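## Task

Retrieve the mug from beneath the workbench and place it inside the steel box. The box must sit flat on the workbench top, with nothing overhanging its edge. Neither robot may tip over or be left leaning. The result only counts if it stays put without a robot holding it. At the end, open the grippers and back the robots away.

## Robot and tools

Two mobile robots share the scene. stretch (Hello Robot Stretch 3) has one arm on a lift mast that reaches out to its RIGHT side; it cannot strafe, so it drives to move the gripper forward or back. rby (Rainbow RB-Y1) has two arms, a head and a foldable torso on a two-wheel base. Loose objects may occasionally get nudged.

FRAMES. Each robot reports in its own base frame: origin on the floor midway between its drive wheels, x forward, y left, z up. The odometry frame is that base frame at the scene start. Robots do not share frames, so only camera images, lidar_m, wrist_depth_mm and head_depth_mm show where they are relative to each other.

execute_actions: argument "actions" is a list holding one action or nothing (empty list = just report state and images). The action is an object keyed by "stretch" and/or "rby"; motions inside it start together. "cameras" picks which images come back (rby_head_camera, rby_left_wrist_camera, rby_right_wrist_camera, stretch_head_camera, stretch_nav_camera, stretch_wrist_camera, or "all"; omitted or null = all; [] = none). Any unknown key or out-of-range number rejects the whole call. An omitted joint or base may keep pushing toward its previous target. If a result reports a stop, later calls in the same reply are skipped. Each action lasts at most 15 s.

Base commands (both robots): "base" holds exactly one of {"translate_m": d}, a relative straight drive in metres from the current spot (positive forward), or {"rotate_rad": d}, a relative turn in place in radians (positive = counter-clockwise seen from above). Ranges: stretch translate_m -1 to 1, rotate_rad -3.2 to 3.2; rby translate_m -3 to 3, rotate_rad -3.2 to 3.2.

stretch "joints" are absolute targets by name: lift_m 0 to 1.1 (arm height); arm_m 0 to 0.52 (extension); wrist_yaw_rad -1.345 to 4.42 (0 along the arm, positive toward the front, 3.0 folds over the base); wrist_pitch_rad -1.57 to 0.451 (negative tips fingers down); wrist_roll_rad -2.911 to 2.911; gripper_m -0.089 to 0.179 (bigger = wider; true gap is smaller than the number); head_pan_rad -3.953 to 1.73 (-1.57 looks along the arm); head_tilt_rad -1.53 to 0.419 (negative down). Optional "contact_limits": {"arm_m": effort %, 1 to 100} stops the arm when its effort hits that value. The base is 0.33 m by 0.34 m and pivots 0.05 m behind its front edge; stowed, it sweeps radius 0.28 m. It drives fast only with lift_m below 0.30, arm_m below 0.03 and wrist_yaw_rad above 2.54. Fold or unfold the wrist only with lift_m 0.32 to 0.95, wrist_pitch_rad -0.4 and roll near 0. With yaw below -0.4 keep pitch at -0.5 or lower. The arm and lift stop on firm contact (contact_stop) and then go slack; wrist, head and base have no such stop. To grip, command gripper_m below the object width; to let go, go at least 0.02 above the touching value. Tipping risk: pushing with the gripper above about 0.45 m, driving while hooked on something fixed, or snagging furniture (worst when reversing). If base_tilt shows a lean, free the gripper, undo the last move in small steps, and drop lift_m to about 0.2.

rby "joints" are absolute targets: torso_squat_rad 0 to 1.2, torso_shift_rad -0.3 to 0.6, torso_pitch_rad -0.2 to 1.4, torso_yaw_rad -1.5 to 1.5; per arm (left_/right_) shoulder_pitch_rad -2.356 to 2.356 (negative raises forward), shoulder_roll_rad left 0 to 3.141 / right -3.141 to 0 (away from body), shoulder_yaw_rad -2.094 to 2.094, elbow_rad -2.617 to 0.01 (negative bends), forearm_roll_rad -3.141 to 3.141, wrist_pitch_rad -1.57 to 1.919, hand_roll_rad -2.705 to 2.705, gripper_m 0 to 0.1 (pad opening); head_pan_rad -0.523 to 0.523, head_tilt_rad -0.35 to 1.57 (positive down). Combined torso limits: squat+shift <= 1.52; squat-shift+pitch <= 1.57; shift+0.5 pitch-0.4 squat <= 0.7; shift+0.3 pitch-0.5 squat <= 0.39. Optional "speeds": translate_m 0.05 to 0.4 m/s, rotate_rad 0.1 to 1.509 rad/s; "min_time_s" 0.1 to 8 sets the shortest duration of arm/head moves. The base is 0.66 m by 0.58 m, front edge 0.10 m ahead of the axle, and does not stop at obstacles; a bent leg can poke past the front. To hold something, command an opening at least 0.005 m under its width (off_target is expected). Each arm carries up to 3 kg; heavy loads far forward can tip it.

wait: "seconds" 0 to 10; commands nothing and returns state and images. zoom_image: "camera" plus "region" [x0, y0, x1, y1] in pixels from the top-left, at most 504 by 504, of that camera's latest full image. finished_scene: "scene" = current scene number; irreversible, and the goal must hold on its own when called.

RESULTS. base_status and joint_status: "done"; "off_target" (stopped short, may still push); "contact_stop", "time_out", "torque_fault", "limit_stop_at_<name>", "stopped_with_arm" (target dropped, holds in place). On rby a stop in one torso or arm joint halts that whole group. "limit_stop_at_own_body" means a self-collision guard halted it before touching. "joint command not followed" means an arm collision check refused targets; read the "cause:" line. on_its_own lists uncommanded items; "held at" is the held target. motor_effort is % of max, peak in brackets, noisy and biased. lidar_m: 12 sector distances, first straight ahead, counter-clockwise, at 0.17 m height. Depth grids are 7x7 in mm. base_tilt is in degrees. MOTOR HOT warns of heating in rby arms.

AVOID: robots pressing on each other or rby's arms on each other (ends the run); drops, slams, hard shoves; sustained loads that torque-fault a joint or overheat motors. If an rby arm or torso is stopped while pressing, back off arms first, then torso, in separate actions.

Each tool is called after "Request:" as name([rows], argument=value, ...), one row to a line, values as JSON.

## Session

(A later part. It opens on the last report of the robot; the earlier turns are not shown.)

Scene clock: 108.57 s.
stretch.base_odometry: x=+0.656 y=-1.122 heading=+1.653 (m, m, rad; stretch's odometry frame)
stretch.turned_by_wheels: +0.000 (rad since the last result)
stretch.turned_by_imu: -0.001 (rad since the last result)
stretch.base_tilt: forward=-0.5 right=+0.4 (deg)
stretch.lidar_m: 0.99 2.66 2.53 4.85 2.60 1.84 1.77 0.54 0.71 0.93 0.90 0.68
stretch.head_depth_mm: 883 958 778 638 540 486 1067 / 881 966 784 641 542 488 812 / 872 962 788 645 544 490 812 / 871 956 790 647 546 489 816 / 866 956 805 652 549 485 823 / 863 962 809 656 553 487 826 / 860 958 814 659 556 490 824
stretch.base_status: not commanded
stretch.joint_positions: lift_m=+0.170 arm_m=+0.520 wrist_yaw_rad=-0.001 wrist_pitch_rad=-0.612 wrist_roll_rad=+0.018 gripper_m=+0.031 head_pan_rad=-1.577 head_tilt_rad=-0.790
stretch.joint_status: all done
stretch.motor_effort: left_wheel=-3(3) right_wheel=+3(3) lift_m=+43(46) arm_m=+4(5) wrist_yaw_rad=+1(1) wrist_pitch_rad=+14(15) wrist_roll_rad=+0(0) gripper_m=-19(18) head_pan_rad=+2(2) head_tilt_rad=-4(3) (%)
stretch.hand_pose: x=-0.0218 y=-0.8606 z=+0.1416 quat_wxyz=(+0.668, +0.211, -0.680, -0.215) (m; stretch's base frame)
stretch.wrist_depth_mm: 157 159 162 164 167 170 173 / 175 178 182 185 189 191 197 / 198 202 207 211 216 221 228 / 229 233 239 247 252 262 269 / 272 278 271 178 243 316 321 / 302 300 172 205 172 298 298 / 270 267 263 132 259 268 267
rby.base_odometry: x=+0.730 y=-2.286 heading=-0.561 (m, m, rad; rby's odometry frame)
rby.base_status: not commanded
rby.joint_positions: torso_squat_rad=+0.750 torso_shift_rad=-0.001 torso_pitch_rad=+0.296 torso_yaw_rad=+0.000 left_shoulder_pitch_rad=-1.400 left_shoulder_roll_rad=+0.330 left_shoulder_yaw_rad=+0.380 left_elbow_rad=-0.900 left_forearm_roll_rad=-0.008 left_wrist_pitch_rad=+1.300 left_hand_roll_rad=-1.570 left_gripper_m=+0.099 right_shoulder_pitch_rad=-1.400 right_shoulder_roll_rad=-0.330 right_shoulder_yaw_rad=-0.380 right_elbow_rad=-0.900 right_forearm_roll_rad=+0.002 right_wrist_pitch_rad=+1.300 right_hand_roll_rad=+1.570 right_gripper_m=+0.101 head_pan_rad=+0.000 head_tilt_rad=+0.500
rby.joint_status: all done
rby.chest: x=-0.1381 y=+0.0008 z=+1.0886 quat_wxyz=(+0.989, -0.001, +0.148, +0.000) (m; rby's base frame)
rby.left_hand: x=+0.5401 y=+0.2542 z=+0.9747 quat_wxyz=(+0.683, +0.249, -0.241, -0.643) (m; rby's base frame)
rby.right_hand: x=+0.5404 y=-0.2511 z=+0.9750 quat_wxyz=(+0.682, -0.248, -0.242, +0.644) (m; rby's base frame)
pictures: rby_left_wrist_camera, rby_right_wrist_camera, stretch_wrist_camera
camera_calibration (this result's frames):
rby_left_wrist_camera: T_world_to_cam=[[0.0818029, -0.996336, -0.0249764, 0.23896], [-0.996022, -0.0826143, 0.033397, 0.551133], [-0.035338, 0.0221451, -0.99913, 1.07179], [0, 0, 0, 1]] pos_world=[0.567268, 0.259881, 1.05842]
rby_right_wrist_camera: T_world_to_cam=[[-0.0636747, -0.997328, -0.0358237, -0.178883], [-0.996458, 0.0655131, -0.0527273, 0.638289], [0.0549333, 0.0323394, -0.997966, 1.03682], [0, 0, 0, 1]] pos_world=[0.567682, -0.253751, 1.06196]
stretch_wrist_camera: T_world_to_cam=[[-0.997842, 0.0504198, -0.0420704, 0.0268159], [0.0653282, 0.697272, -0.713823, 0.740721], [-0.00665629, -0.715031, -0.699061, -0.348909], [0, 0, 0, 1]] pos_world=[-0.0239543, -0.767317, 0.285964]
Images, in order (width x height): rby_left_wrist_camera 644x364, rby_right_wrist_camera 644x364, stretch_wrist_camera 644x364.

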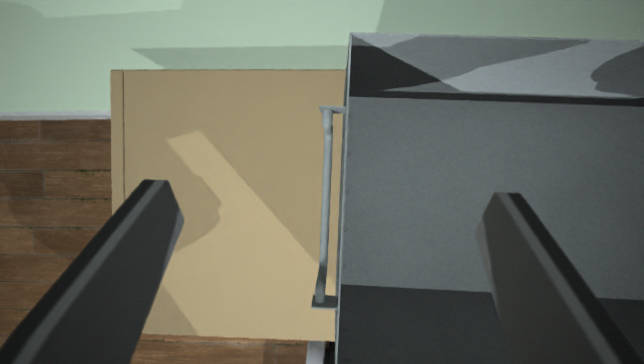

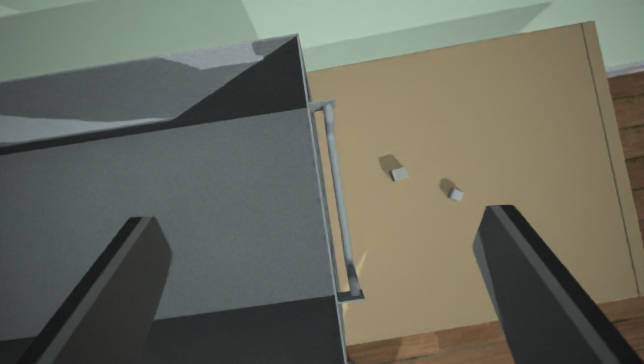

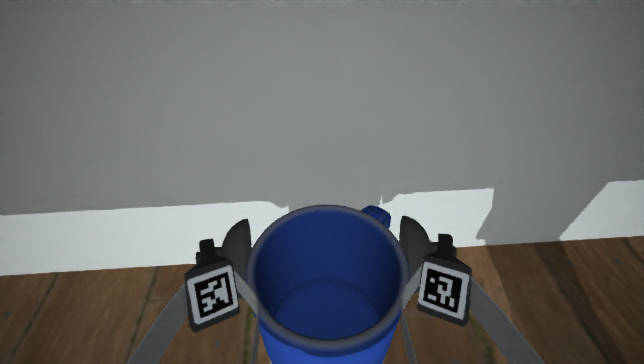

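Request:
execute_actions([
  {"stretch":{"joints":{"arm_m":0.02}},"rby":{"joints":{"torso_squat_rad":1.12,"head_tilt_rad":0.3}}},
], cameras=["stretch_nav_camera","rby_head_camera","rby_left_wrist_camera","rby_right_wrist_camera"])

Request:
execute_actions([
  {"stretch":{"joints":{"wrist_yaw_rad":1.57}},"rby":{"joints":{"left_gripper_m":0,"right_gripper_m":0}}},
], cameras=["stretch_nav_camera","rby_left_wrist_camera","rby_right_wrist_camera"])

Scene clock: 119.07 s.
stretch.base_odometry: x=+0.656 y=-1.122 heading=+1.653 (m, m, rad; stretch's odometry frame)
stretch.turned_by_wheels: +0.000 (rad since the last result)
stretch.turned_by_imu: -0.002 (rad since the last result)
stretch.base_tilt: forward=-0.5 right=+0.4 (deg)
stretch.lidar_m: 0.99 2.66 2.46 4.83 2.59 1.84 1.77 0.54 0.71 0.94 0.90 0.68
stretch.head_depth_mm: 882 961 781 638 540 486 1066 / 878 962 781 643 543 488 1072 / 872 963 787 644 545 491 812 / 871 958 797 651 547 490 813 / 868 966 803 651 549 486 822 / 864 962 805 654 553 488 823 / 858 960 813 660 556 489 823
stretch.base_status: not commanded
stretch.joint_positions: lift_m=+0.170 arm_m=+0.020 wrist_yaw_rad=-0.001 wrist_pitch_rad=-0.612 wrist_roll_rad=+0.018 gripper_m=+0.031 head_pan_rad=-1.577 head_tilt_rad=-0.790
stretch.joint_status: all done
stretch.motor_effort: left_wheel=-2(3) right_wheel=+1(3) lift_m=+43(43) arm_m=-7(7) wrist_yaw_rad=+1(1) wrist_pitch_rad=+15(14) wrist_roll_rad=+0(0) gripper_m=-18(18) head_pan_rad=+2(1) head_tilt_rad=-3(3) (%)
stretch.hand_pose: x=-0.0217 y=-0.3613 z=+0.1416 quat_wxyz=(+0.668, +0.211, -0.680, -0.215) (m; stretch's base frame)
stretch.wrist_depth_mm: 614 624 636 638 646 653 538 / 602 618 594 584 582 581 525 / 476 496 475 481 484 469 470 / 410 405 407 405 398 397 390 / 352 349 357 179 266 348 344 / 308 304 174 204 173 300 302 / 272 271 268 133 261 267 266
rby.base_odometry: x=+0.730 y=-2.286 heading=-0.561 (m, m, rad; rby's odometry frame)
rby.base_status: not commanded
rby.joint_positions: torso_squat_rad=+1.066 torso_shift_rad=-0.003 torso_pitch_rad=+0.291 torso_yaw_rad=+0.001 left_shoulder_pitch_rad=-1.406 left_shoulder_roll_rad=+0.332 left_shoulder_yaw_rad=+0.380 left_elbow_rad=-0.903 left_forearm_roll_rad=-0.008 left_wrist_pitch_rad=+1.299 left_hand_roll_rad=-1.570 left_gripper_m=+0.099 right_shoulder_pitch_rad=-1.401 right_shoulder_roll_rad=-0.331 right_shoulder_yaw_rad=-0.380 right_elbow_rad=-0.901 right_forearm_roll_rad=+0.002 right_wrist_pitch_rad=+1.300 right_hand_roll_rad=+1.570 right_gripper_m=+0.101 head_pan_rad=+0.000 head_tilt_rad=+0.300
rby.joint_status: torso_squat_rad contact_stop (moved +0.316 of +0.370); the others done
rby.on_its_own: torso_squat_rad is held at +1.066, not at your +1.120, since a contact_stop
rby.chest: x=-0.1402 y=+0.0005 z=+0.9155 quat_wxyz=(+0.989, +0.000, +0.145, +0.000) (m; rby's base frame)
rby.left_hand: x=+0.5401 y=+0.2543 z=+0.8106 quat_wxyz=(+0.681, +0.255, -0.246, -0.641) (m; rby's base frame)
rby.right_hand: x=+0.5393 y=-0.2510 z=+0.8066 quat_wxyz=(+0.681, -0.250, -0.245, +0.643) (m; rby's base frame)
pictures: rby_head_camera, rby_left_wrist_camera, rby_right_wrist_camera, stretch_nav_camera (sideways: a quarter turn counterclockwise sets it upright)
camera_calibration (this result's frames):
rby_head_camera: T_world_to_cam=[[0.0254504, -0.999126, 0.0331669, -0.0401907], [-0.587902, -0.0417928, -0.807852, 0.914742], [0.808532, 0.00106127, -0.588451, 0.645656], [0, 0, 0, 1]] pos_world=[0.0167677, -0.00261113, 1.12025]
rby_left_wrist_camera: T_world_to_cam=[[0.082428, -0.996294, -0.0245671, 0.234217], [-0.9964, -0.0828762, 0.0178227, 0.569519], [-0.0197927, 0.0230095, -0.999539, 0.899532], [0, 0, 0, 1]] pos_world=[0.565967, 0.259851, 0.894722]
rby_right_wrist_camera: T_world_to_cam=[[-0.0629561, -0.997345, -0.0366105, -0.184642], [-0.996061, 0.0650858, -0.0602258, 0.634061], [0.0624487, 0.0326747, -0.997513, 0.864468], [0, 0, 0, 1]] pos_world=[0.565954, -0.253666, 0.893745]
stretch_nav_camera: T_world_to_cam=[[0.00519643, -0.703557, 0.71062, -0.879945], [-0.999956, 0.00191575, 0.00920892, 0.0488406], [-0.00784037, -0.710636, -0.703516, 0.878354], [0, 0, 0, 1]] pos_world=[0.0602977, 0.0050054, 1.24279]
Images, in order (width x height): rby_head_camera 896x504, rby_left_wrist_camera 644x364, rby_right_wrist_camera 644x364, stretch_nav_camera 672x504.

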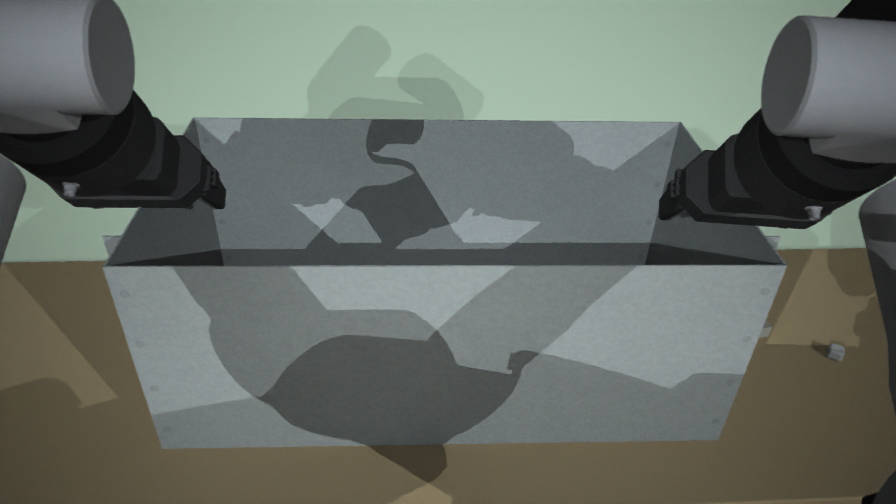

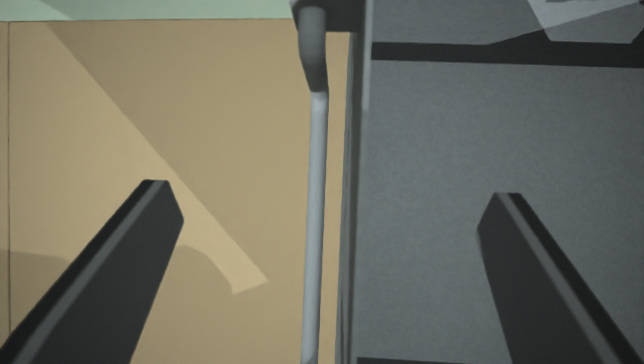

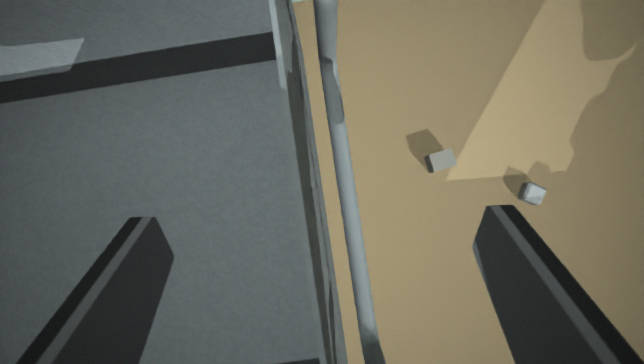

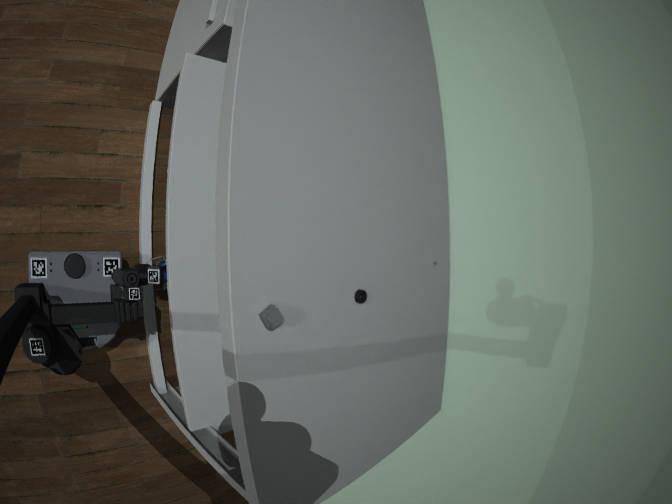

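not run: a stop came earlier in this reply.

Request:
execute_actions([
  {"stretch":{"joints":{"wrist_yaw_rad":1.5}},"rby":{"joints":{"torso_squat_rad":0.8}}},
], cameras=["stretch_nav_camera"])

Request:
execute_actions([
  {"stretch":{"base":{"rotate_rad":1.0}},"rby":{"base":{"translate_m":0.09},"joints":{"left_wrist_pitch_rad":1.75,"right_wrist_pitch_rad":1.75}}},
], cameras=["rby_left_wrist_camera","rby_right_wrist_camera"])

Request:
execute_actions([
  {"stretch":{"base":{"translate_m":0.3},"joints":{"lift_m":1.0}},"rby":{"joints":{"torso_squat_rad":1.0}}},
], cameras=["stretch_nav_camera","rby_head_camera","rby_left_wrist_camera","rby_right_wrist_camera"])

Scene clock: 127.37 s.
stretch.base_odometry: x=+0.656 y=-1.122 heading=+1.653 (m, m, rad; stretch's odometry frame)
stretch.turned_by_wheels: +0.000 (rad since the last result)
stretch.turned_by_imu: -0.001 (rad since the last result)
stretch.base_tilt: forward=-0.5 right=+0.4 (deg)
stretch.lidar_m: 1.00 2.65 2.47 4.81 2.59 1.84 1.77 0.54 0.71 0.93 0.89 0.68
stretch.head_depth_mm: 883 964 780 637 540 487 1072 / 877 971 785 642 542 490 1074 / 876 964 791 644 544 491 813 / 871 953 798 649 547 489 816 / 869 958 804 653 550 484 818 / 860 965 805 656 554 487 826 / 860 958 812 661 555 489 828
stretch.base_status: not commanded
stretch.joint_positions: lift_m=+0.170 arm_m=+0.020 wrist_yaw_rad=+1.498 wrist_pitch_rad=-0.612 wrist_roll_rad=+0.018 gripper_m=+0.031 head_pan_rad=-1.577 head_tilt_rad=-0.790
stretch.joint_status: all done
stretch.motor_effort: left_wheel=-2(2) right_wheel=+2(2) lift_m=+43(43) arm_m=-6(6) wrist_yaw_rad=+2(2) wrist_pitch_rad=+14(14) wrist_roll_rad=+0(0) gripper_m=-19(19) head_pan_rad=+2(2) head_tilt_rad=-3(3) (%)
stretch.hand_pose: x=+0.1740 y=-0.1798 z=+0.1416 quat_wxyz=(+0.636, +0.618, -0.354, +0.298) (m; stretch's base frame)
stretch.wrist_depth_mm: 808 806 777 686 543 566 587 / 602 595 604 566 583 596 593 / 481 488 475 483 459 466 479 / 402 404 400 397 364 395 396 / 346 348 355 178 236 343 344 / 305 303 176 205 171 302 302 / 271 273 266 133 237 243 270
rby.base_odometry: x=+0.730 y=-2.286 heading=-0.561 (m, m, rad; rby's odometry frame)
rby.base_status: not commanded
rby.joint_positions: torso_squat_rad=+0.800 torso_shift_rad=-0.002 torso_pitch_rad=+0.293 torso_yaw_rad=+0.001 left_shoulder_pitch_rad=-1.400 left_shoulder_roll_rad=+0.330 left_shoulder_yaw_rad=+0.380 left_elbow_rad=-0.900 left_forearm_roll_rad=-0.008 left_wrist_pitch_rad=+1.300 left_hand_roll_rad=-1.570 left_gripper_m=+0.099 right_shoulder_pitch_rad=-1.400 right_shoulder_roll_rad=-0.330 right_shoulder_yaw_rad=-0.380 right_elbow_rad=-0.900 right_forearm_roll_rad=+0.002 right_wrist_pitch_rad=+1.300 right_hand_roll_rad=+1.570 right_gripper_m=+0.101 head_pan_rad=+0.000 head_tilt_rad=+0.300
rby.joint_status: all done
rby.chest: x=-0.1397 y=+0.0007 z=+1.0644 quat_wxyz=(+0.989, -0.001, +0.146, +0.000) (m; rby's base frame)
rby.left_hand: x=+0.5389 y=+0.2544 z=+0.9529 quat_wxyz=(+0.682, +0.250, -0.242, -0.643) (m; rby's base frame)
rby.right_hand: x=+0.5393 y=-0.2509 z=+0.9531 quat_wxyz=(+0.682, -0.249, -0.243, +0.644) (m; rby's base frame)
pictures: stretch_nav_camera (sideways: a quarter turn counterclockwise sets it upright)
camera_calibration (this result's frames):
stretch_nav_camera: T_world_to_cam=[[0.00519652, -0.703557, 0.71062, -0.879945], [-0.999956, 0.00191563, 0.00920892, 0.0488406], [-0.00784028, -0.710637, -0.703516, 0.878354], [0, 0, 0, 1]] pos_world=[0.0602977, 0.0050054, 1.24279]
Images, in order (width x height): stretch_nav_camera 672x504.

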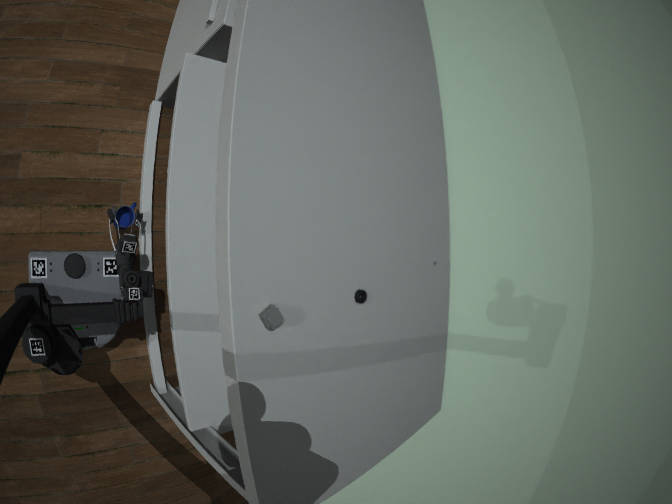

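Scene clock: 129.90 s.
stretch.base_odometry: x=+0.656 y=-1.122 heading=+2.653 (m, m, rad; stretch's odometry frame)
stretch.turned_by_wheels: +1.000 (rad since the last result)
stretch.turned_by_imu: +0.997 (rad since the last result)
stretch.base_tilt: forward=-0.5 right=+0.4 (deg)
stretch.lidar_m: 2.57 4.84 2.70 1.86 1.78 0.54 0.69 0.93 0.93 0.68 0.88 2.72
stretch.head_depth_mm: 1111 999 781 636 539 477 755 / 1218 1006 784 641 542 825 813 / 1343 1023 792 645 571 914 1144 / 1473 1028 795 649 992 1279 1164 / 1793 1040 803 947 1325 1320 1166 / 2230 1050 838 1373 1546 1335 1162 / 2597 1058 1341 1784 1545 1335 1173
stretch.base_status: done
stretch.joint_positions: lift_m=+0.170 arm_m=+0.020 wrist_yaw_rad=+1.498 wrist_pitch_rad=-0.612 wrist_roll_rad=+0.018 gripper_m=+0.031 head_pan_rad=-1.577 head_tilt_rad=-0.790
stretch.joint_status: not commanded
stretch.motor_effort: left_wheel=-2(5) right_wheel=+1(7) lift_m=+43(43) arm_m=-6(7) wrist_yaw_rad=+2(2) wrist_pitch_rad=+14(15) wrist_roll_rad=+0(0) gripper_m=-19(19) head_pan_rad=+1(2) head_tilt_rad=-3(3) (%)
stretch.hand_pose: x=+0.1740 y=-0.1797 z=+0.1416 quat_wxyz=(+0.636, +0.618, -0.354, +0.298) (m; stretch's base frame)
stretch.wrist_depth_mm: 822 787 790 781 786 770 763 / 612 595 599 604 588 599 590 / 486 480 483 481 472 465 465 / 404 400 397 403 397 397 403 / 350 347 358 179 267 346 342 / 304 307 175 204 171 303 297 / 269 271 267 132 261 269 269
rby.base_odometry: x=+0.806 y=-2.334 heading=-0.561 (m, m, rad; rby's odometry frame)
rby.base_status: done
rby.joint_positions: torso_squat_rad=+0.800 torso_shift_rad=-0.002 torso_pitch_rad=+0.293 torso_yaw_rad=+0.001 left_shoulder_pitch_rad=-1.400 left_shoulder_roll_rad=+0.330 left_shoulder_yaw_rad=+0.380 left_elbow_rad=-0.900 left_forearm_roll_rad=-0.008 left_wrist_pitch_rad=+1.750 left_hand_roll_rad=-1.570 left_gripper_m=+0.099 right_shoulder_pitch_rad=-1.400 right_shoulder_roll_rad=-0.330 right_shoulder_yaw_rad=-0.380 right_elbow_rad=-0.900 right_forearm_roll_rad=+0.002 right_wrist_pitch_rad=+1.750 right_hand_roll_rad=+1.570 right_gripper_m=+0.101 head_pan_rad=+0.000 head_tilt_rad=+0.300
rby.joint_status: all done
rby.chest: x=-0.1397 y=+0.0007 z=+1.0644 quat_wxyz=(+0.989, -0.001, +0.146, +0.000) (m; rby's base frame)
rby.left_hand: x=+0.4481 y=+0.2489 z=+0.9046 quat_wxyz=(+0.721, +0.092, -0.092, -0.680) (m; rby's base frame)
rby.right_hand: x=+0.4485 y=-0.2457 z=+0.9050 quat_wxyz=(+0.720, -0.091, -0.094, +0.682) (m; rby's base frame)
pictures: rby_left_wrist_camera, rby_right_wrist_camera
camera_calibration (this result's frames):
rby_left_wrist_camera: T_world_to_cam=[[0.0653635, -0.997321, -0.0328449, 0.254177], [-0.883896, -0.0731425, 0.461929, 0.0211006], [-0.463093, -0.00116185, -0.886309, 1.09398], [0, 0, 0, 1]] pos_world=[0.508654, 0.25631, 0.96821]
rby_right_wrist_camera: T_world_to_cam=[[-0.0731799, -0.996903, -0.028807, -0.183768], [-0.921665, 0.0565653, 0.383842, 0.111816], [-0.381023, 0.0546399, -0.92295, 1.10486], [0, 0, 0, 1]] pos_world=[0.510587, -0.249893, 0.971518]
Images, in order (width x height): rby_left_wrist_camera 644x364, rby_right_wrist_camera 644x364.

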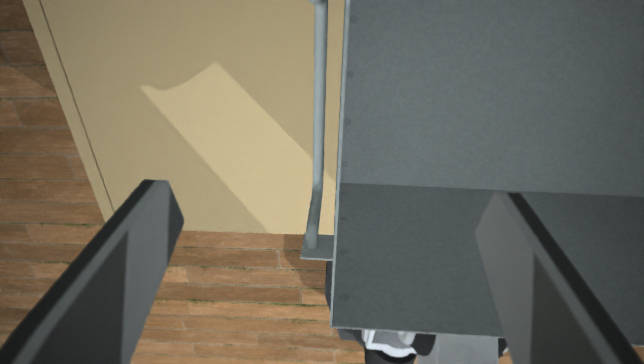

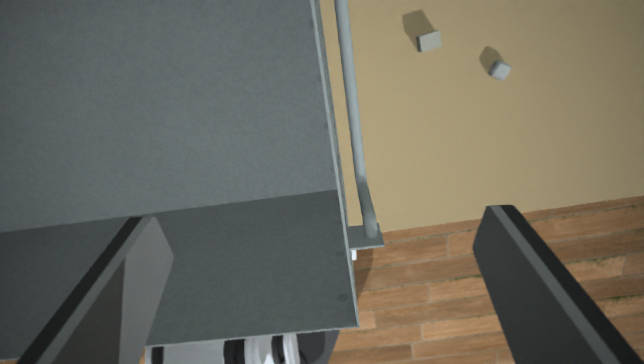

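Scene clock: 138.27 s.
stretch.base_odometry: x=+0.391 y=-0.981 heading=+2.653 (m, m, rad; stretch's odometry frame)
stretch.turned_by_wheels: +0.000 (rad since the last result)
stretch.turned_by_imu: -0.002 (rad since the last result)
stretch.base_tilt: forward=-0.5 right=+0.4 (deg)
stretch.lidar_m: 2.28 4.59 2.96 2.04 1.95 0.82 0.86 1.18 0.70 0.71 2.69 2.43
stretch.head_depth_mm: 1326 1134 - - 992 1282 1149 / 1446 1010 - - - 1284 1151 / 1699 1021 - - - 1291 1157 / 2000 1026 1222 1454 - 1266 1165 / 2339 1131 1407 1731 - 1273 1161 / 2619 2811 2247 1884 - - 1171 / 2453 2724 2270 1968 - 339 1149
stretch.base_status: done
stretch.joint_positions: lift_m=+1.000 arm_m=+0.020 wrist_yaw_rad=+1.498 wrist_pitch_rad=-0.613 wrist_roll_rad=+0.018 gripper_m=+0.031 head_pan_rad=-1.577 head_tilt_rad=-0.790
stretch.joint_status: all done
stretch.motor_effort: left_wheel=-2(2) right_wheel=+0(6) lift_m=+44(46) arm_m=-6(6) wrist_yaw_rad=+2(2) wrist_pitch_rad=+15(15) wrist_roll_rad=+0(0) gripper_m=-19(19) head_pan_rad=+2(1) head_tilt_rad=-3(3) (%)
stretch.hand_pose: x=+0.1739 y=-0.1797 z=+0.9714 quat_wxyz=(+0.636, +0.618, -0.354, +0.297) (m; stretch's base frame)
stretch.wrist_depth_mm: - - - - - - - / - - - - - - - / - - - - - - - / - - - - - - - / - - - 179 - - - / - - 174 204 172 - - / - - - 133 - - -
rby.base_odometry: x=+0.806 y=-2.334 heading=-0.561 (m, m, rad; rby's odometry frame)
rby.base_status: not commanded
rby.joint_positions: torso_squat_rad=+1.000 torso_shift_rad=-0.002 torso_pitch_rad=+0.293 torso_yaw_rad=+0.001 left_shoulder_pitch_rad=-1.400 left_shoulder_roll_rad=+0.330 left_shoulder_yaw_rad=+0.380 left_elbow_rad=-0.900 left_forearm_roll_rad=-0.008 left_wrist_pitch_rad=+1.750 left_hand_roll_rad=-1.570 left_gripper_m=+0.099 right_shoulder_pitch_rad=-1.400 right_shoulder_roll_rad=-0.330 right_shoulder_yaw_rad=-0.380 right_elbow_rad=-0.900 right_forearm_roll_rad=+0.002 right_wrist_pitch_rad=+1.750 right_hand_roll_rad=+1.570 right_gripper_m=+0.101 head_pan_rad=+0.000 head_tilt_rad=+0.300
rby.joint_status: all done
rby.chest: x=-0.1395 y=+0.0007 z=+0.9549 quat_wxyz=(+0.989, -0.001, +0.146, +0.000) (m; rby's base frame)
rby.left_hand: x=+0.4483 y=+0.2488 z=+0.7951 quat_wxyz=(+0.721, +0.092, -0.092, -0.680) (m; rby's base frame)
rby.right_hand: x=+0.4487 y=-0.2457 z=+0.7955 quat_wxyz=(+0.720, -0.091, -0.094, +0.682) (m; rby's base frame)
pictures: rby_head_camera, rby_left_wrist_camera, rby_right_wrist_camera, stretch_nav_camera (sideways: a quarter turn counterclockwise sets it upright)
camera_calibration (this result's frames):
rby_head_camera: T_world_to_cam=[[0.0255208, -0.999116, 0.0334037, -0.0415928], [-0.589559, -0.0420276, -0.806631, 0.945644], [0.807322, 0.000892485, -0.59011, 0.669657], [0, 0, 0, 1]] pos_world=[0.0179454, -0.00241054, 1.15935]
rby_left_wrist_camera: T_world_to_cam=[[0.0653599, -0.997321, -0.0328397, 0.250484], [-0.883902, -0.0731369, 0.461917, 0.0718592], [-0.463081, -0.00116377, -0.886315, 0.997068], [0, 0, 0, 1]] pos_world=[0.508869, 0.256229, 0.858749]
rby_right_wrist_camera: T_world_to_cam=[[-0.0731854, -0.996902, -0.0288071, -0.186984], [-0.921658, 0.0565693, 0.383858, 0.15402], [-0.381039, 0.0546431, -0.922943, 1.0039], [0, 0, 0, 1]] pos_world=[0.510796, -0.249974, 0.862037]
stretch_nav_camera: T_world_to_cam=[[0.00519652, -0.703557, 0.71062, -0.879945], [-0.999956, 0.00191563, 0.00920892, 0.0488406], [-0.00784028, -0.710636, -0.703516, 0.878354], [0, 0, 0, 1]] pos_world=[0.0602977, 0.00500541, 1.24279]
Images, in order (width x height): rby_head_camera 896x504, rby_left_wrist_camera 644x364, rby_right_wrist_camera 644x364, stretch_nav_camera 672x504.

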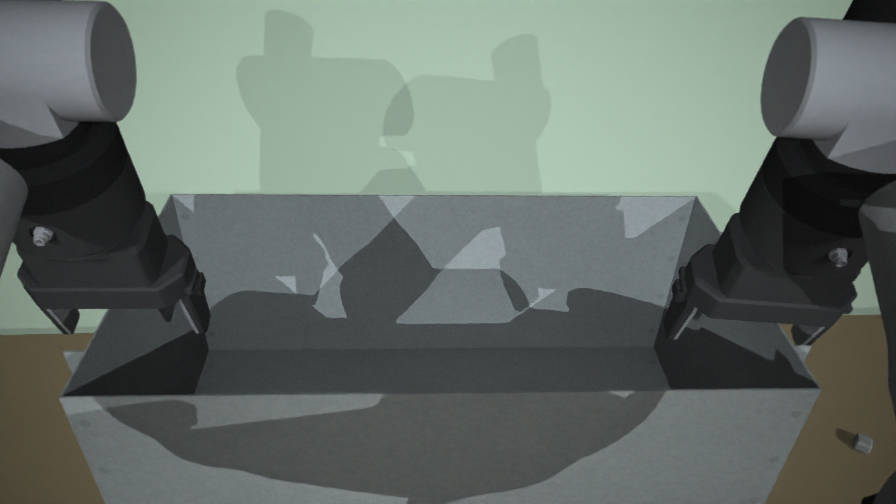

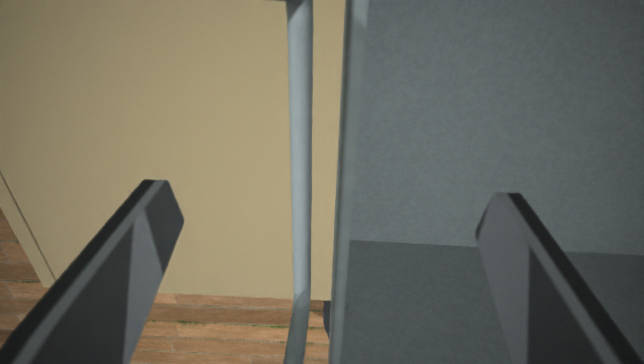

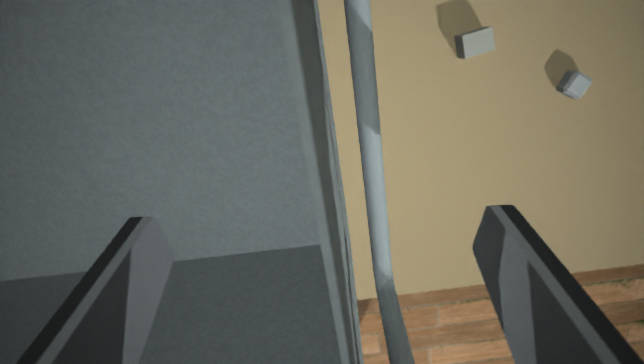

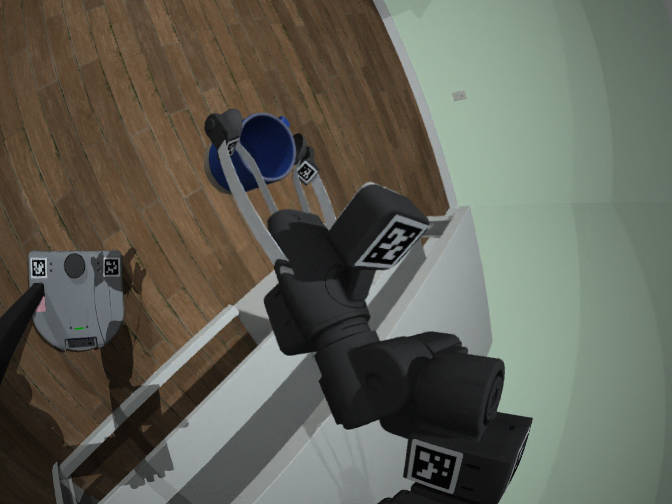

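Request:
execute_actions([
  {"stretch":{"base":{"rotate_rad":-1.0}},"rby":{"joints":{"torso_squat_rad":1.04}}},
], cameras=[])

Request:
execute_actions([
  {"stretch":{"base":{"translate_m":-0.3}},"rby":{"joints":{"left_gripper_m":0,"right_gripper_m":0}}},
], cameras=["rby_left_wrist_camera","rby_right_wrist_camera"])

Request:
execute_actions([
  {"stretch":{"base":{"translate_m":-0.3}},"rby":{"joints":{"torso_squat_rad":0.9}}},
], cameras=["rby_head_camera","rby_left_wrist_camera","rby_right_wrist_camera"])

Scene clock: 147.33 s.
stretch.base_odometry: x=+0.391 y=-0.981 heading=+1.653 (m, m, rad; stretch's odometry frame)
stretch.turned_by_wheels: -1.000 (rad since the last result)
stretch.turned_by_imu: -0.999 (rad since the last result)
stretch.base_tilt: forward=-0.6 right=+0.4 (deg)
stretch.lidar_m: 2.69 2.30 2.21 4.57 2.83 2.01 1.91 0.81 0.94 1.18 0.70 0.74
stretch.head_depth_mm: 1123 1133 - - 1051 1266 1148 / 1118 1006 - - - 1250 1150 / 1103 1022 - - - 1261 1154 / 1103 1029 815 669 - 1247 1165 / 1094 1038 800 672 - 1249 1160 / 1098 1048 810 675 - - 1170 / 1085 1062 813 699 - 340 1152
stretch.base_status: done
stretch.joint_positions: lift_m=+1.000 arm_m=+0.020 wrist_yaw_rad=+1.498 wrist_pitch_rad=-0.613 wrist_roll_rad=+0.018 gripper_m=+0.031 head_pan_rad=-1.577 head_tilt_rad=-0.790
stretch.joint_status: not commanded
stretch.motor_effort: left_wheel=+0(3) right_wheel=-2(8) lift_m=+43(43) arm_m=-6(7) wrist_yaw_rad=+2(2) wrist_pitch_rad=+15(15) wrist_roll_rad=+0(0) gripper_m=-19(19) head_pan_rad=+2(2) head_tilt_rad=-3(3) (%)
stretch.hand_pose: x=+0.1739 y=-0.1797 z=+0.9714 quat_wxyz=(+0.636, +0.618, -0.354, +0.297) (m; stretch's base frame)
stretch.wrist_depth_mm: - - - - 864 789 794 / - - - - - 602 598 / - - - - 971 511 485 / - - - - 978 494 415 / - - - 179 478 733 364 / - - 174 205 171 744 337 / - - - 132 - 669 645
rby.base_odometry: x=+0.806 y=-2.334 heading=-0.561 (m, m, rad; rby's odometry frame)
rby.base_status: not commanded
rby.joint_positions: torso_squat_rad=+1.020 torso_shift_rad=-0.005 torso_pitch_rad=+0.286 torso_yaw_rad=+0.001 left_shoulder_pitch_rad=-1.406 left_shoulder_roll_rad=+0.332 left_shoulder_yaw_rad=+0.380 left_elbow_rad=-0.903 left_forearm_roll_rad=-0.008 left_wrist_pitch_rad=+1.749 left_hand_roll_rad=-1.570 left_gripper_m=+0.099 right_shoulder_pitch_rad=-1.402 right_shoulder_roll_rad=-0.331 right_shoulder_yaw_rad=-0.380 right_elbow_rad=-0.901 right_forearm_roll_rad=+0.002 right_wrist_pitch_rad=+1.750 right_hand_roll_rad=+1.570 right_gripper_m=+0.101 head_pan_rad=+0.000 head_tilt_rad=+0.300
rby.joint_status: torso_squat_rad contact_stop (moved +0.020 of +0.040)
rby.on_its_own: torso_squat_rad is held at +1.020, not at your +1.040, since a contact_stop
rby.chest: x=-0.1424 y=+0.0006 z=+0.9437 quat_wxyz=(+0.990, +0.000, +0.142, +0.000) (m; rby's base frame)
rby.left_hand: x=+0.4484 y=+0.2490 z=+0.7926 quat_wxyz=(+0.720, +0.098, -0.098, -0.680) (m; rby's base frame)
rby.right_hand: x=+0.4476 y=-0.2456 z=+0.7900 quat_wxyz=(+0.719, -0.094, -0.097, +0.681) (m; rby's base frame)
pictures: none
No camera images: the call's "cameras" was empty. Leave "cameras" out to get every camera's image.

not run: a stop came earlier in this reply.

not run: a stop came earlier in this reply.

Palm is on the rim; grip there.

Request:
execute_actions([
  {"stretch":{"base":{"translate_m":-0.2}},"rby":{"joints":{"torso_squat_rad":1.0}}},
], cameras=[])

Request:
execute_actions([
  {"stretch":{"base":{"translate_m":-0.2}},"rby":{"joints":{"left_gripper_m":0,"right_gripper_m":0}}},
], cameras=["rby_left_wrist_camera","rby_right_wrist_camera"])

Request:
execute_actions([
  {"stretch":{"base":{"translate_m":-0.2}},"rby":{"joints":{"torso_squat_rad":0.85}}},
], cameras=["rby_head_camera","rby_left_wrist_camera","rby_right_wrist_camera"])

Scene clock: 154.57 s.
stretch.base_odometry: x=+0.407 y=-1.181 heading=+1.653 (m, m, rad; stretch's odometry frame)
stretch.turned_by_wheels: +0.000 (rad since the last result)
stretch.turned_by_imu: -0.002 (rad since the last result)
stretch.base_tilt: forward=-0.5 right=+0.3 (deg)
stretch.lidar_m: 2.89 2.37 2.34 4.57 2.54 1.80 1.71 1.79 0.67 1.19 0.94 0.84
stretch.head_depth_mm: 1124 1131 - - 1053 1277 1148 / 1110 1011 - - - 1257 1151 / 1114 1024 - - - 1261 1163 / 1105 1026 809 686 - 1252 1158 / 1096 1041 802 673 - 1250 1165 / 1093 1050 808 675 - - 1168 / 1093 1059 813 699 - 339 1153
stretch.base_status: done
stretch.joint_positions: lift_m=+1.000 arm_m=+0.020 wrist_yaw_rad=+1.498 wrist_pitch_rad=-0.613 wrist_roll_rad=+0.018 gripper_m=+0.031 head_pan_rad=-1.577 head_tilt_rad=-0.790
stretch.joint_status: not commanded
stretch.motor_effort: left_wheel=+1(4) right_wheel=-3(9) lift_m=+43(43) arm_m=-6(7) wrist_yaw_rad=+1(1) wrist_pitch_rad=+15(15) wrist_roll_rad=+0(0) gripper_m=-19(18) head_pan_rad=+1(1) head_tilt_rad=-3(3) (%)
stretch.hand_pose: x=+0.1739 y=-0.1797 z=+0.9714 quat_wxyz=(+0.636, +0.618, -0.354, +0.297) (m; stretch's base frame)
stretch.wrist_depth_mm: - - - - 838 784 791 / - - - - - 613 597 / - - - - 961 502 480 / - - - - 962 850 413 / - - - 178 509 858 363 / - - 174 205 171 734 344 / - - - 132 - 671 662
rby.base_odometry: x=+0.806 y=-2.334 heading=-0.561 (m, m, rad; rby's odometry frame)
rby.base_status: not commanded
rby.joint_positions: torso_squat_rad=+1.000 torso_shift_rad=-0.004 torso_pitch_rad=+0.288 torso_yaw_rad=+0.001 left_shoulder_pitch_rad=-1.400 left_shoulder_roll_rad=+0.330 left_shoulder_yaw_rad=+0.380 left_elbow_rad=-0.900 left_forearm_roll_rad=-0.008 left_wrist_pitch_rad=+1.750 left_hand_roll_rad=-1.570 left_gripper_m=+0.099 right_shoulder_pitch_rad=-1.400 right_shoulder_roll_rad=-0.330 right_shoulder_yaw_rad=-0.380 right_elbow_rad=-0.900 right_forearm_roll_rad=+0.002 right_wrist_pitch_rad=+1.750 right_hand_roll_rad=+1.570 right_gripper_m=+0.101 head_pan_rad=+0.000 head_tilt_rad=+0.300
rby.joint_status: all done
rby.chest: x=-0.1416 y=+0.0007 z=+0.9554 quat_wxyz=(+0.990, -0.001, +0.144, +0.000) (m; rby's base frame)
rby.left_hand: x=+0.4470 y=+0.2490 z=+0.7987 quat_wxyz=(+0.721, +0.094, -0.094, -0.680) (m; rby's base frame)
rby.right_hand: x=+0.4475 y=-0.2456 z=+0.7991 quat_wxyz=(+0.720, -0.093, -0.096, +0.681) (m; rby's base frame)
pictures: none
No camera images: the call's "cameras" was empty. Leave "cameras" out to get every camera's image.

Scene clock: 157.67 s.
stretch.base_odometry: x=+0.424 y=-1.380 heading=+1.653 (m, m, rad; stretch's odometry frame)
stretch.turned_by_wheels: +0.000 (rad since the last result)
stretch.turned_by_imu: -0.001 (rad since the last result)
stretch.base_tilt: forward=-0.5 right=+0.4 (deg)
stretch.lidar_m: 3.07 2.49 2.57 4.58 2.25 1.60 1.51 1.59 0.56 0.99 1.23 1.01
stretch.head_depth_mm: 1124 1214 - - 1415 1279 1153 / 1116 1013 - - - 1251 1154 / 1115 1021 - - - 1261 1156 / 1113 1030 808 685 - 1245 1162 / 1104 1036 798 689 - 1249 1172 / 1106 1049 808 675 - - 1169 / 1098 1060 815 698 - 339 1157
stretch.base_status: done
stretch.joint_positions: lift_m=+1.000 arm_m=+0.020 wrist_yaw_rad=+1.498 wrist_pitch_rad=-0.613 wrist_roll_rad=+0.018 gripper_m=+0.031 head_pan_rad=-1.577 head_tilt_rad=-0.790
stretch.joint_status: not commanded
stretch.motor_effort: left_wheel=+0(4) right_wheel=-2(8) lift_m=+43(43) arm_m=-7(7) wrist_yaw_rad=+2(1) wrist_pitch_rad=+15(15) wrist_roll_rad=+0(0) gripper_m=-19(19) head_pan_rad=+1(2) head_tilt_rad=-3(4) (%)
stretch.hand_pose: x=+0.1739 y=-0.1797 z=+0.9714 quat_wxyz=(+0.636, +0.618, -0.354, +0.297) (m; stretch's base frame)
stretch.wrist_depth_mm: - - - - 831 798 780 / - - - - - 610 595 / - - - - - 511 480 / - - - - - 914 412 / - - - 179 503 847 364 / - - 174 205 171 741 350 / - - - 132 - 664 649
rby.base_odometry: x=+0.806 y=-2.334 heading=-0.561 (m, m, rad; rby's odometry frame)
rby.base_status: not commanded
rby.joint_positions: torso_squat_rad=+1.000 torso_shift_rad=-0.004 torso_pitch_rad=+0.288 torso_yaw_rad=+0.001 left_shoulder_pitch_rad=-1.400 left_shoulder_roll_rad=+0.331 left_shoulder_yaw_rad=+0.380 left_elbow_rad=-0.900 left_forearm_roll_rad=-0.008 left_wrist_pitch_rad=+1.750 left_hand_roll_rad=-1.570 left_gripper_m=+0.001 right_shoulder_pitch_rad=-1.400 right_shoulder_roll_rad=-0.332 right_shoulder_yaw_rad=-0.380 right_elbow_rad=-0.900 right_forearm_roll_rad=+0.003 right_wrist_pitch_rad=+1.750 right_hand_roll_rad=+1.570 right_gripper_m=+0.004 head_pan_rad=+0.000 head_tilt_rad=+0.300
rby.joint_status: right_gripper_m off_target (ended at +0.004, target +0.000); the others done
rby.chest: x=-0.1416 y=+0.0007 z=+0.9554 quat_wxyz=(+0.990, -0.001, +0.144, +0.000) (m; rby's base frame)
rby.left_hand: x=+0.4470 y=+0.2497 z=+0.7987 quat_wxyz=(+0.721, +0.094, -0.094, -0.680) (m; rby's base frame)
rby.right_hand: x=+0.4473 y=-0.2467 z=+0.7989 quat_wxyz=(+0.720, -0.093, -0.095, +0.681) (m; rby's base frame)
pictures: rby_left_wrist_camera, rby_right_wrist_camera
camera_calibration (this result's frames):
rby_left_wrist_camera: T_world_to_cam=[[0.0669089, -0.997194, -0.0335862, 0.251457], [-0.886319, -0.0748611, 0.456983, 0.0745864], [-0.458215, -0.000808123, -0.888841, 0.999443], [0, 0, 0, 1]] pos_world=[0.507242, 0.257142, 0.862707]
rby_right_wrist_camera: T_world_to_cam=[[-0.0742978, -0.996837, -0.0282119, -0.187869], [-0.923524, 0.0581041, 0.379113, 0.156547], [-0.376275, 0.0542216, -0.92492, 1.00596], [0, 0, 0, 1]] pos_world=[0.509133, -0.250915, 0.865781]
Images, in order (width x height): rby_left_wrist_camera 644x364, rby_right_wrist_camera 644x364.

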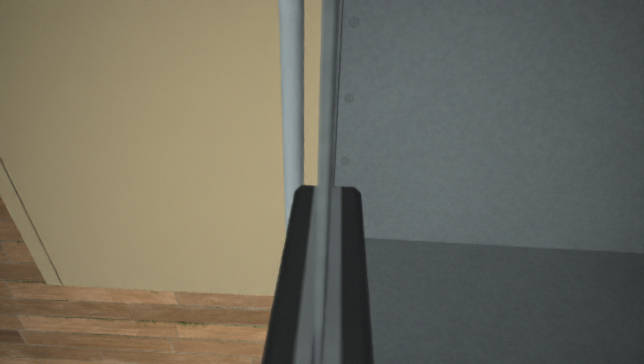

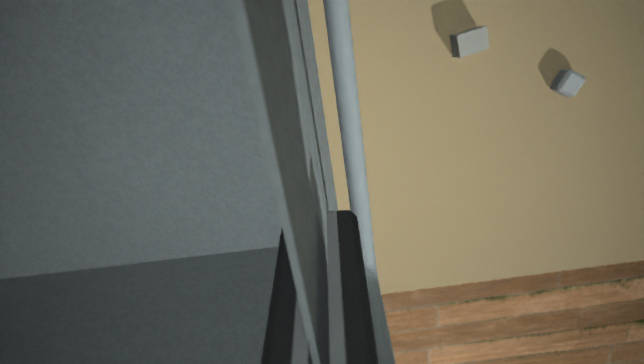

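Scene clock: 160.77 s.
stretch.base_odometry: x=+0.440 y=-1.579 heading=+1.653 (m, m, rad; stretch's odometry frame)
stretch.turned_by_wheels: +0.000 (rad since the last result)
stretch.turned_by_imu: -0.001 (rad since the last result)
stretch.base_tilt: forward=-0.6 right=+0.4 (deg)
stretch.lidar_m: 3.28 2.70 4.55 4.57 1.96 1.39 1.31 1.38 1.33 0.51 1.23 1.18
stretch.head_depth_mm: 1128 1223 - - 1438 1295 1148 / 1122 1291 - - - 1304 1157 / 1119 1259 - - - 1266 1164 / 1121 1033 810 684 - 1265 1165 / 1112 1041 803 689 - 1251 1168 / 1108 1052 806 677 - - 1167 / 1108 1053 812 698 - 339 1153
stretch.base_status: done
stretch.joint_positions: lift_m=+1.000 arm_m=+0.020 wrist_yaw_rad=+1.498 wrist_pitch_rad=-0.613 wrist_roll_rad=+0.018 gripper_m=+0.031 head_pan_rad=-1.577 head_tilt_rad=-0.790
stretch.joint_status: not commanded
stretch.motor_effort: left_wheel=+0(4) right_wheel=-3(7) lift_m=+42(43) arm_m=-6(6) wrist_yaw_rad=+1(1) wrist_pitch_rad=+14(15) wrist_roll_rad=+0(0) gripper_m=-18(19) head_pan_rad=+2(2) head_tilt_rad=-3(3) (%)
stretch.hand_pose: x=+0.1739 y=-0.1797 z=+0.9714 quat_wxyz=(+0.636, +0.618, -0.354, +0.297) (m; stretch's base frame)
stretch.wrist_depth_mm: - - - - 849 789 789 / - - - - - 613 609 / - - - - - 515 488 / - - - - - 939 405 / - - - 178 505 844 368 / - - 175 205 172 710 690 / - - - 132 - 676 661
rby.base_odometry: x=+0.806 y=-2.334 heading=-0.561 (m, m, rad; rby's odometry frame)
rby.base_status: not commanded
rby.joint_positions: torso_squat_rad=+0.850 torso_shift_rad=-0.003 torso_pitch_rad=+0.289 torso_yaw_rad=+0.001 left_shoulder_pitch_rad=-1.400 left_shoulder_roll_rad=+0.330 left_shoulder_yaw_rad=+0.380 left_elbow_rad=-0.900 left_forearm_roll_rad=-0.008 left_wrist_pitch_rad=+1.750 left_hand_roll_rad=-1.570 left_gripper_m=+0.000 right_shoulder_pitch_rad=-1.396 right_shoulder_roll_rad=-0.328 right_shoulder_yaw_rad=-0.380 right_elbow_rad=-0.898 right_forearm_roll_rad=+0.003 right_wrist_pitch_rad=+1.750 right_hand_roll_rad=+1.570 right_gripper_m=+0.009 head_pan_rad=+0.000 head_tilt_rad=+0.300
rby.joint_status: all done
rby.chest: x=-0.1413 y=+0.0007 z=+1.0391 quat_wxyz=(+0.990, -0.001, +0.144, +0.000) (m; rby's base frame)
rby.left_hand: x=+0.4469 y=+0.2492 z=+0.8813 quat_wxyz=(+0.721, +0.093, -0.093, -0.680) (m; rby's base frame)
rby.right_hand: x=+0.4461 y=-0.2452 z=+0.8787 quat_wxyz=(+0.720, -0.089, -0.093, +0.682) (m; rby's base frame)
pictures: rby_head_camera, rby_left_wrist_camera, rby_right_wrist_camera
camera_calibration (this result's frames):
rby_head_camera: T_world_to_cam=[[0.0256602, -0.999115, 0.0333241, -0.0442253], [-0.586656, -0.0420416, -0.808744, 1.01507], [0.80943, 0.00120284, -0.587215, 0.718051], [0, 0, 0, 1]] pos_world=[0.0154196, -0.0023747, 1.24406]
rby_left_wrist_camera: T_world_to_cam=[[0.0658971, -0.997285, -0.0328763, 0.253518], [-0.885372, -0.073634, 0.459014, 0.0342155], [-0.460188, -0.00113993, -0.887821, 1.07284], [0, 0, 0, 1]] pos_world=[0.507298, 0.256572, 0.945123]
rby_right_wrist_camera: T_world_to_cam=[[-0.0723878, -0.996949, -0.0291873, -0.18422], [-0.92049, 0.0555118, 0.386804, 0.116358], [-0.384004, 0.0548665, -0.9217, 1.07994], [0, 0, 0, 1]] pos_world=[0.508473, -0.24937, 0.944997]
Images, in order (width x height): rby_head_camera 896x504, rby_left_wrist_camera 644x364, rby_right_wrist_camera 644x364.

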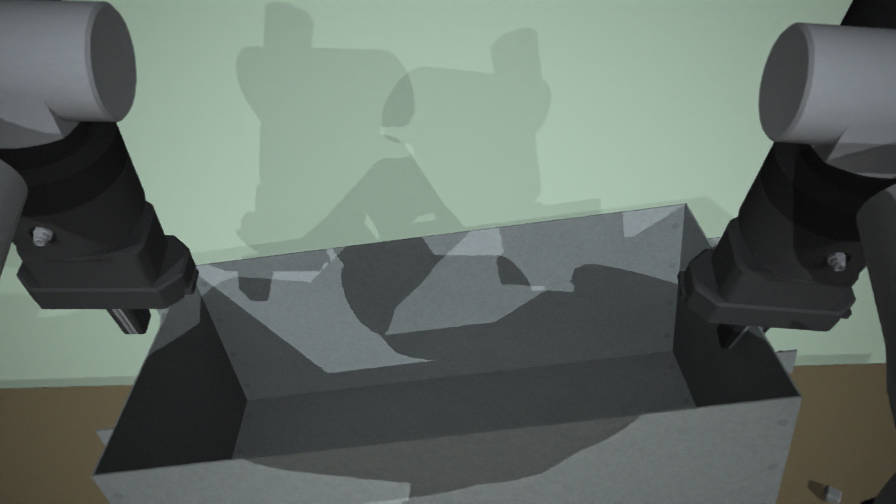

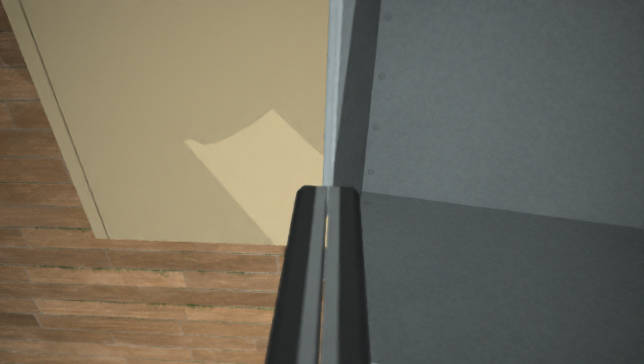

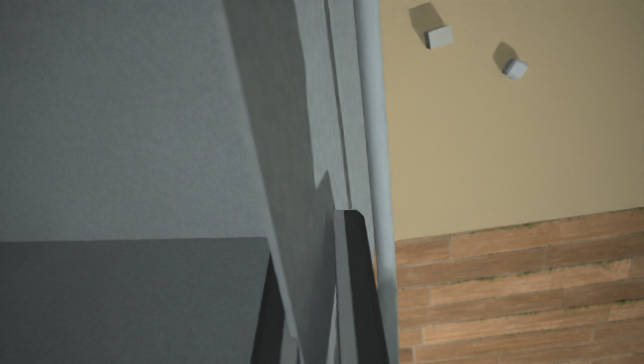

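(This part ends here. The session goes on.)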